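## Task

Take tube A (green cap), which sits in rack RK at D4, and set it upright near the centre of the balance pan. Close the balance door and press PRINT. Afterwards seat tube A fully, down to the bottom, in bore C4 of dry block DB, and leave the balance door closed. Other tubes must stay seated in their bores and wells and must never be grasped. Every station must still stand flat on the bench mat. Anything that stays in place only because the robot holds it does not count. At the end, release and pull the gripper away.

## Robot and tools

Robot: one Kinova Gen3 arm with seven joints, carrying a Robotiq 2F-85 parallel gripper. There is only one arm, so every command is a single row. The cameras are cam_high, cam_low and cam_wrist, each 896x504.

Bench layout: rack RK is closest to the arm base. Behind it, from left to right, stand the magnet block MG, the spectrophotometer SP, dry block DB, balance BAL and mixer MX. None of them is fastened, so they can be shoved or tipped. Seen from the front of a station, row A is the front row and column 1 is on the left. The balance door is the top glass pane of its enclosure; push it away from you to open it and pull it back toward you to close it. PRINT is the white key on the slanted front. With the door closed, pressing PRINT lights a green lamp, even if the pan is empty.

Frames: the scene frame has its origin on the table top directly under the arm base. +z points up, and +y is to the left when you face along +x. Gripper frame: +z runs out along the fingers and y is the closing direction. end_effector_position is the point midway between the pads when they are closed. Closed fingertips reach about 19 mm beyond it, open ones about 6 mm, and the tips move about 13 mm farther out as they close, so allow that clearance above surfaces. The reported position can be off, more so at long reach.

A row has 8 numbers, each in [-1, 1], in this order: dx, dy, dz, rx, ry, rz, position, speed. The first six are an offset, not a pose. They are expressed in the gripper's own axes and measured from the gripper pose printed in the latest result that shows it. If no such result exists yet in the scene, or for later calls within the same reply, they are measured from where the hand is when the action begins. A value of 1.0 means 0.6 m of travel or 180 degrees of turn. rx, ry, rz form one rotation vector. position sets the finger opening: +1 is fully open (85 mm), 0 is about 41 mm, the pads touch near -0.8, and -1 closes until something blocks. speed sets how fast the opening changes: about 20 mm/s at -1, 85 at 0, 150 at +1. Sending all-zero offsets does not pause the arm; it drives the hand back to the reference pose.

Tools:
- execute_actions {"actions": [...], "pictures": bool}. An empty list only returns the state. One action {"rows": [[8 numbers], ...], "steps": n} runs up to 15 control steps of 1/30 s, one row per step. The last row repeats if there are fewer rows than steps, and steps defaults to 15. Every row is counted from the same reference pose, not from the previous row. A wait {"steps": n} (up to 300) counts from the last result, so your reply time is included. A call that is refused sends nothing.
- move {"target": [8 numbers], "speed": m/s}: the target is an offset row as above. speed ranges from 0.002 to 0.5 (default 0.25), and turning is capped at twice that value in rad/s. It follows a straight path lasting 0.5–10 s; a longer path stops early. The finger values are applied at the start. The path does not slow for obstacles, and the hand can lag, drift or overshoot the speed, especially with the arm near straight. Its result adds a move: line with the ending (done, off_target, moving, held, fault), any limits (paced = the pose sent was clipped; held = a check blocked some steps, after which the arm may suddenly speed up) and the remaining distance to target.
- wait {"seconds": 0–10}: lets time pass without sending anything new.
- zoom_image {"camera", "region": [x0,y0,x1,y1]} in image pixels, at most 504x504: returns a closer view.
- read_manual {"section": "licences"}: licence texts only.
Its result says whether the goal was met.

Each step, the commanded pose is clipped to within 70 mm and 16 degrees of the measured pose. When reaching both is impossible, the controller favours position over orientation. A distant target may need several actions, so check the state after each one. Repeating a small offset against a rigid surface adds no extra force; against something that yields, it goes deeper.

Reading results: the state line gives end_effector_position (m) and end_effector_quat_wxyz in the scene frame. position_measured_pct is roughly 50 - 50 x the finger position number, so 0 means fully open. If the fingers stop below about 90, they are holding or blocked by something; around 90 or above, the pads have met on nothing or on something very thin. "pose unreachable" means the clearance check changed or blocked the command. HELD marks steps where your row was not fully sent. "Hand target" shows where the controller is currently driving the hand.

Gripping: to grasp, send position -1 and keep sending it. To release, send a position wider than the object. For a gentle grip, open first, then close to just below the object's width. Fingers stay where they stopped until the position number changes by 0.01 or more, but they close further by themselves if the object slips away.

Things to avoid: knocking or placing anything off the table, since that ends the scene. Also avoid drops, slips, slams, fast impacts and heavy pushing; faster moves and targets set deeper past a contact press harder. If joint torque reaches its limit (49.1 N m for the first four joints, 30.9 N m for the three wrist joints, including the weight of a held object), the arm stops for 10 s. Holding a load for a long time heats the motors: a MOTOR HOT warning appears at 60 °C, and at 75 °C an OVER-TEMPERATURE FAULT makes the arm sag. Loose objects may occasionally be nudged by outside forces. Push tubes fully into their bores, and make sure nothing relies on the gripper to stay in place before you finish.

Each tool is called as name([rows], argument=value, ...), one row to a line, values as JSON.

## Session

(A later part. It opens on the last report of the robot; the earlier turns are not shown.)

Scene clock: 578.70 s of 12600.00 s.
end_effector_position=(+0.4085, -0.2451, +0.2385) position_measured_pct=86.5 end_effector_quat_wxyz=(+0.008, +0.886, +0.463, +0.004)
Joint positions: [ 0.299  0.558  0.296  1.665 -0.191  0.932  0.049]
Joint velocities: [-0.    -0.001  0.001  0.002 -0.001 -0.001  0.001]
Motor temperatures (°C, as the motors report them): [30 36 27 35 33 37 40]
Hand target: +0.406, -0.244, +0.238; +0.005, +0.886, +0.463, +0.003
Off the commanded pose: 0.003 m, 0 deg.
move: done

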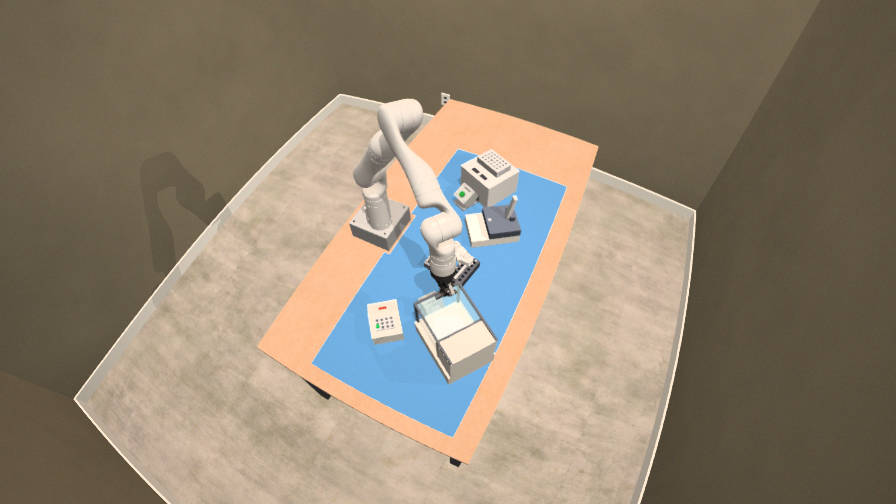

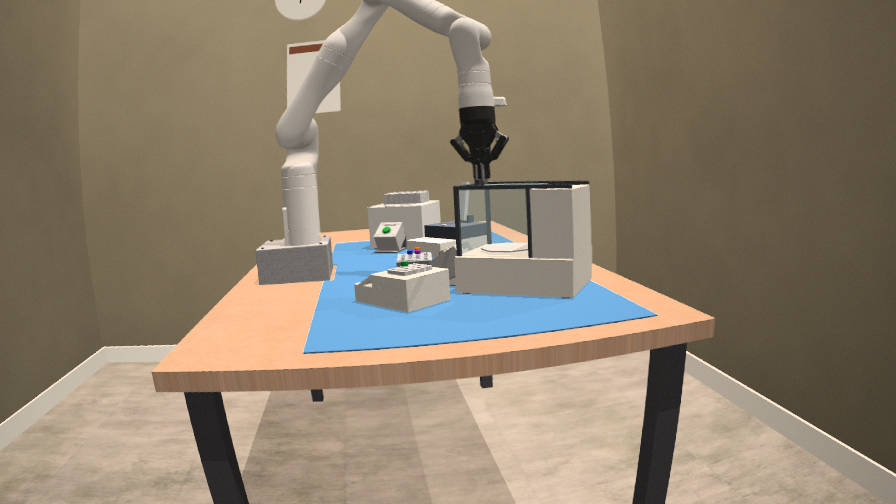

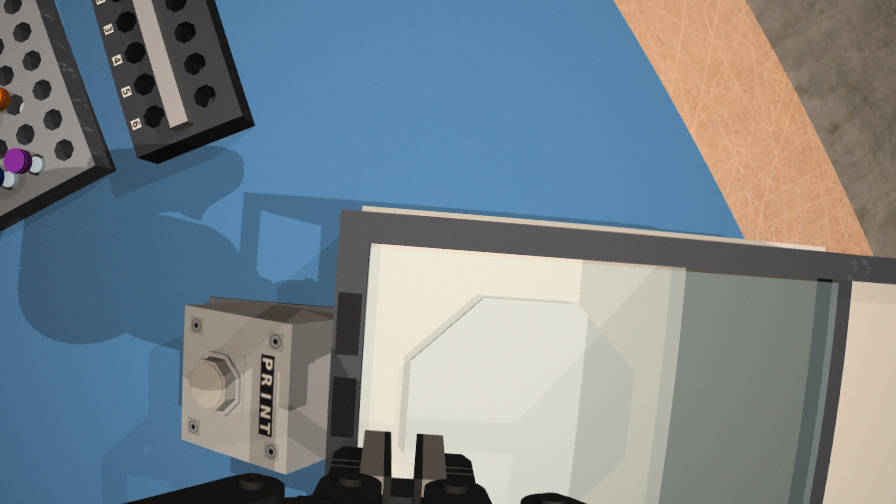

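execute_actions([
  {"rows": [[0,0,0,0,0,0,-0.4,0]], "steps": 15},
], pictures=false)

move(target=[0, 0, -0.13, 0, 0, 0, -0.4, 0], speed=0.08)

move(target=[0, -0.15, -0.03, 0, 0, 0, -0.4, 0], speed=0.1)

Scene clock: 584.27 s of 12600.00 s.
end_effector_position=(+0.4085, -0.2451, +0.2385) position_measured_pct=69.8 end_effector_quat_wxyz=(+0.008, +0.886, +0.463, +0.004)
Joint positions: [ 0.299  0.558  0.296  1.665 -0.191  0.932  0.049]
Joint velocities: [-0.    -0.    -0.001  0.     0.    -0.001 -0.   ]
Motor temperatures (°C, as the motors report them): [30 36 27 35 33 37 40]
Hand target: +0.409, -0.245, +0.239; +0.008, +0.886, +0.463, +0.004
Off the commanded pose: 0.000 m, 0 deg.
Steps of this call (steps 1 to 152: nothing new was sent; steps 153 to 167: all 15 steps of this action). Readings (end_effector_position | what the end effector reports):
153: (+0.4086, -0.2451, +0.2385) | position_measured_pct=86.5
154: (+0.4087, -0.2452, +0.2385) | position_measured_pct=86.5
156: (+0.4088, -0.2452, +0.2384) | position_measured_pct=82.1
160: (+0.4084, -0.2450, +0.2384) | position_measured_pct=71.8
167: the state above

Scene clock: 585.87 s of 12600.00 s.
end_effector_position=(+0.4073, -0.2441, +0.3163) position_measured_pct=69.8 end_effector_quat_wxyz=(+0.008, +0.886, +0.463, +0.004)
Joint positions: [ 0.28   0.462  0.322  1.544 -0.154  1.146  0.017]
Joint velocities: [-0.001 -0.002  0.    -0.003 -0.002  0.004 -0.   ]
Motor temperatures (°C, as the motors report them): [30 36 27 35 33 37 40]
Hand target: +0.407, -0.244, +0.316; +0.008, +0.886, +0.463, +0.004
Off the commanded pose: 0.000 m, 0 deg.
move: done

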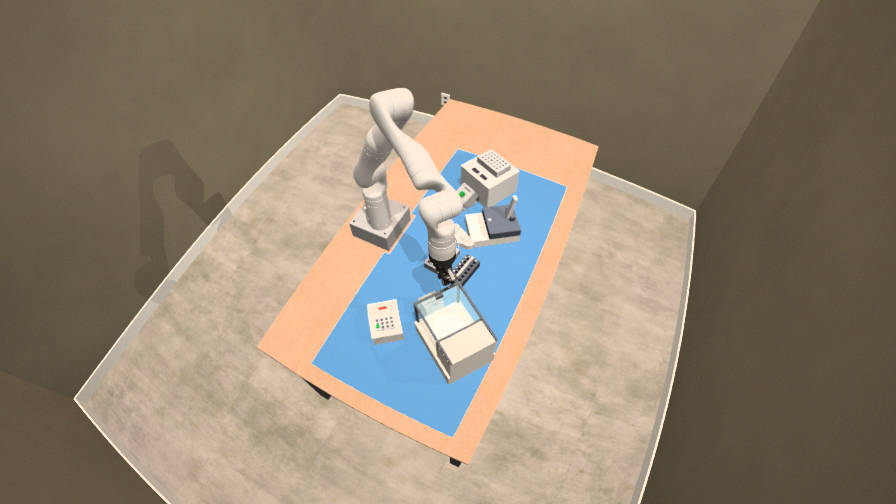

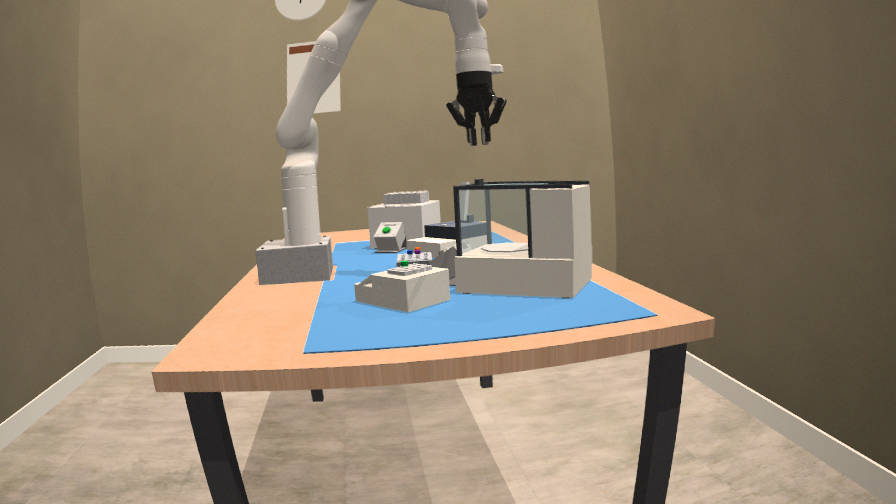

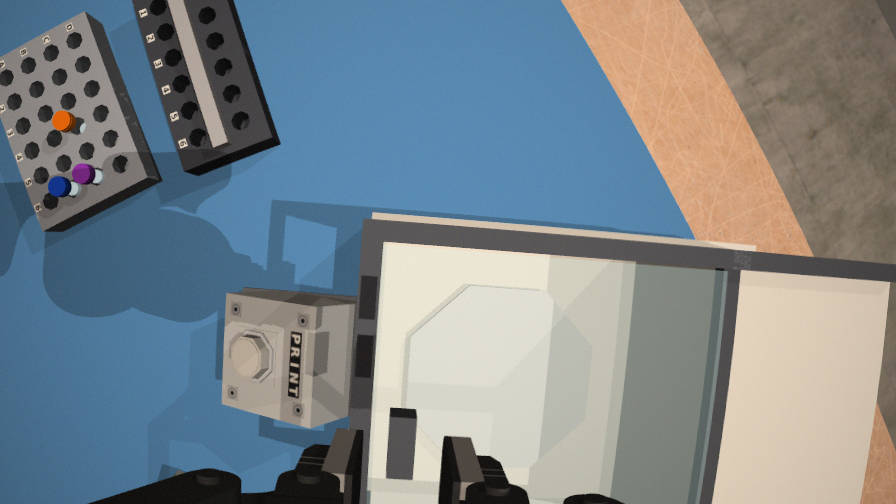

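Scene clock: 587.20 s of 12600.00 s.
end_effector_position=(+0.3328, -0.1929, +0.3322) position_measured_pct=69.8 end_effector_quat_wxyz=(+0.007, +0.886, +0.463, +0.004)
Joint positions: [ 0.201  0.243  0.329  1.804 -0.085  1.095 -0.056]
Joint velocities: [-0.003 -0.008 -0.002  0.003  0.002 -0.001 -0.002]
Motor temperatures (°C, as the motors report them): [30 36 27 35 33 37 40]
Hand target: +0.333, -0.193, +0.332; +0.008, +0.886, +0.463, +0.004
Off the commanded pose: 0.001 m, 0 deg.
move: done

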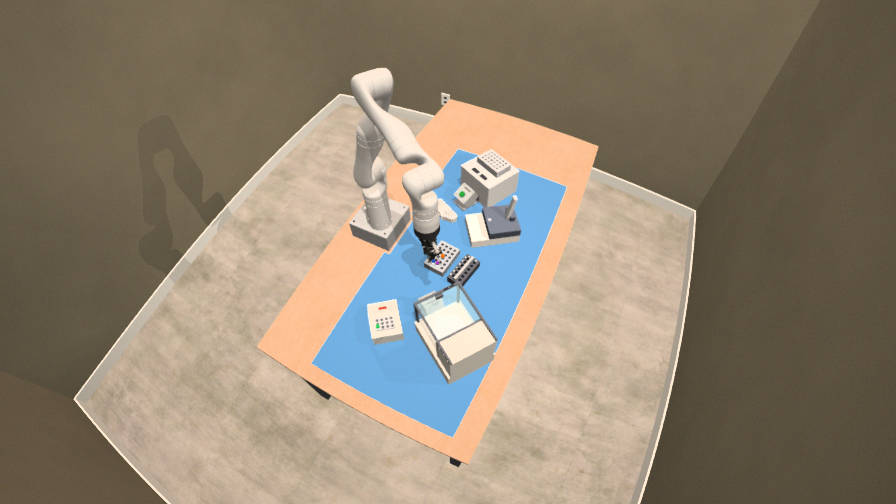

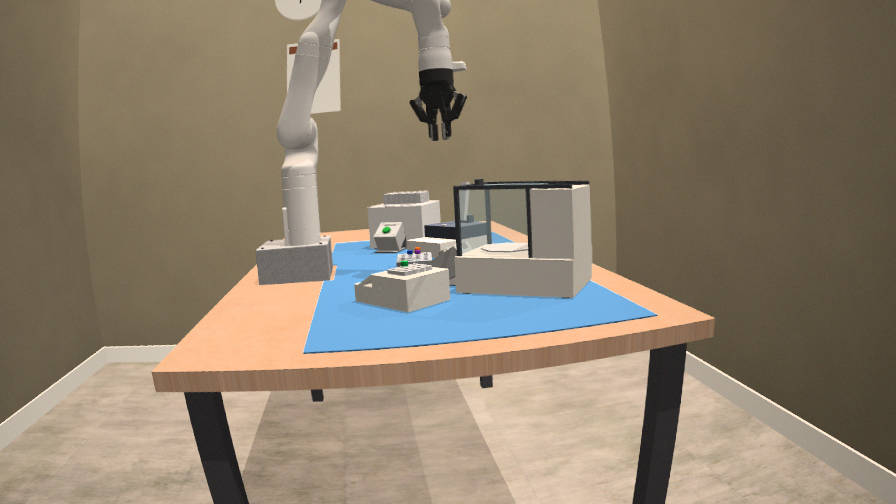

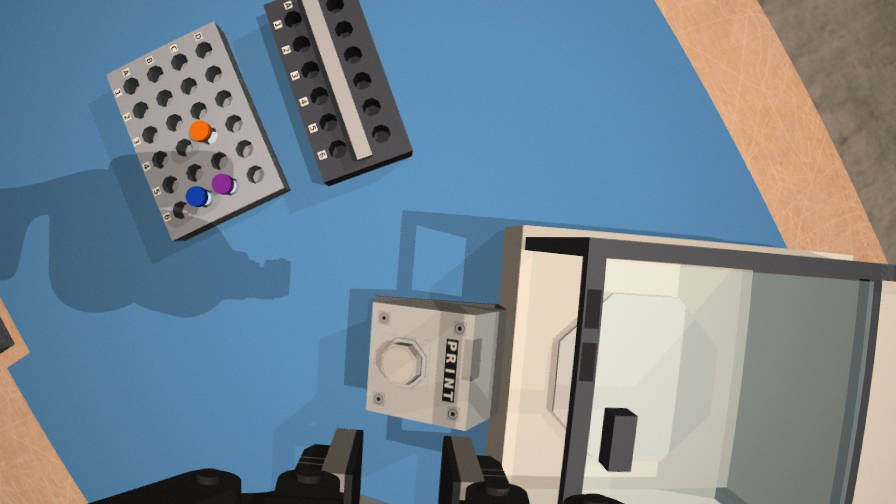

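finished_scene(scene=2)

The scene is finished: the task was done.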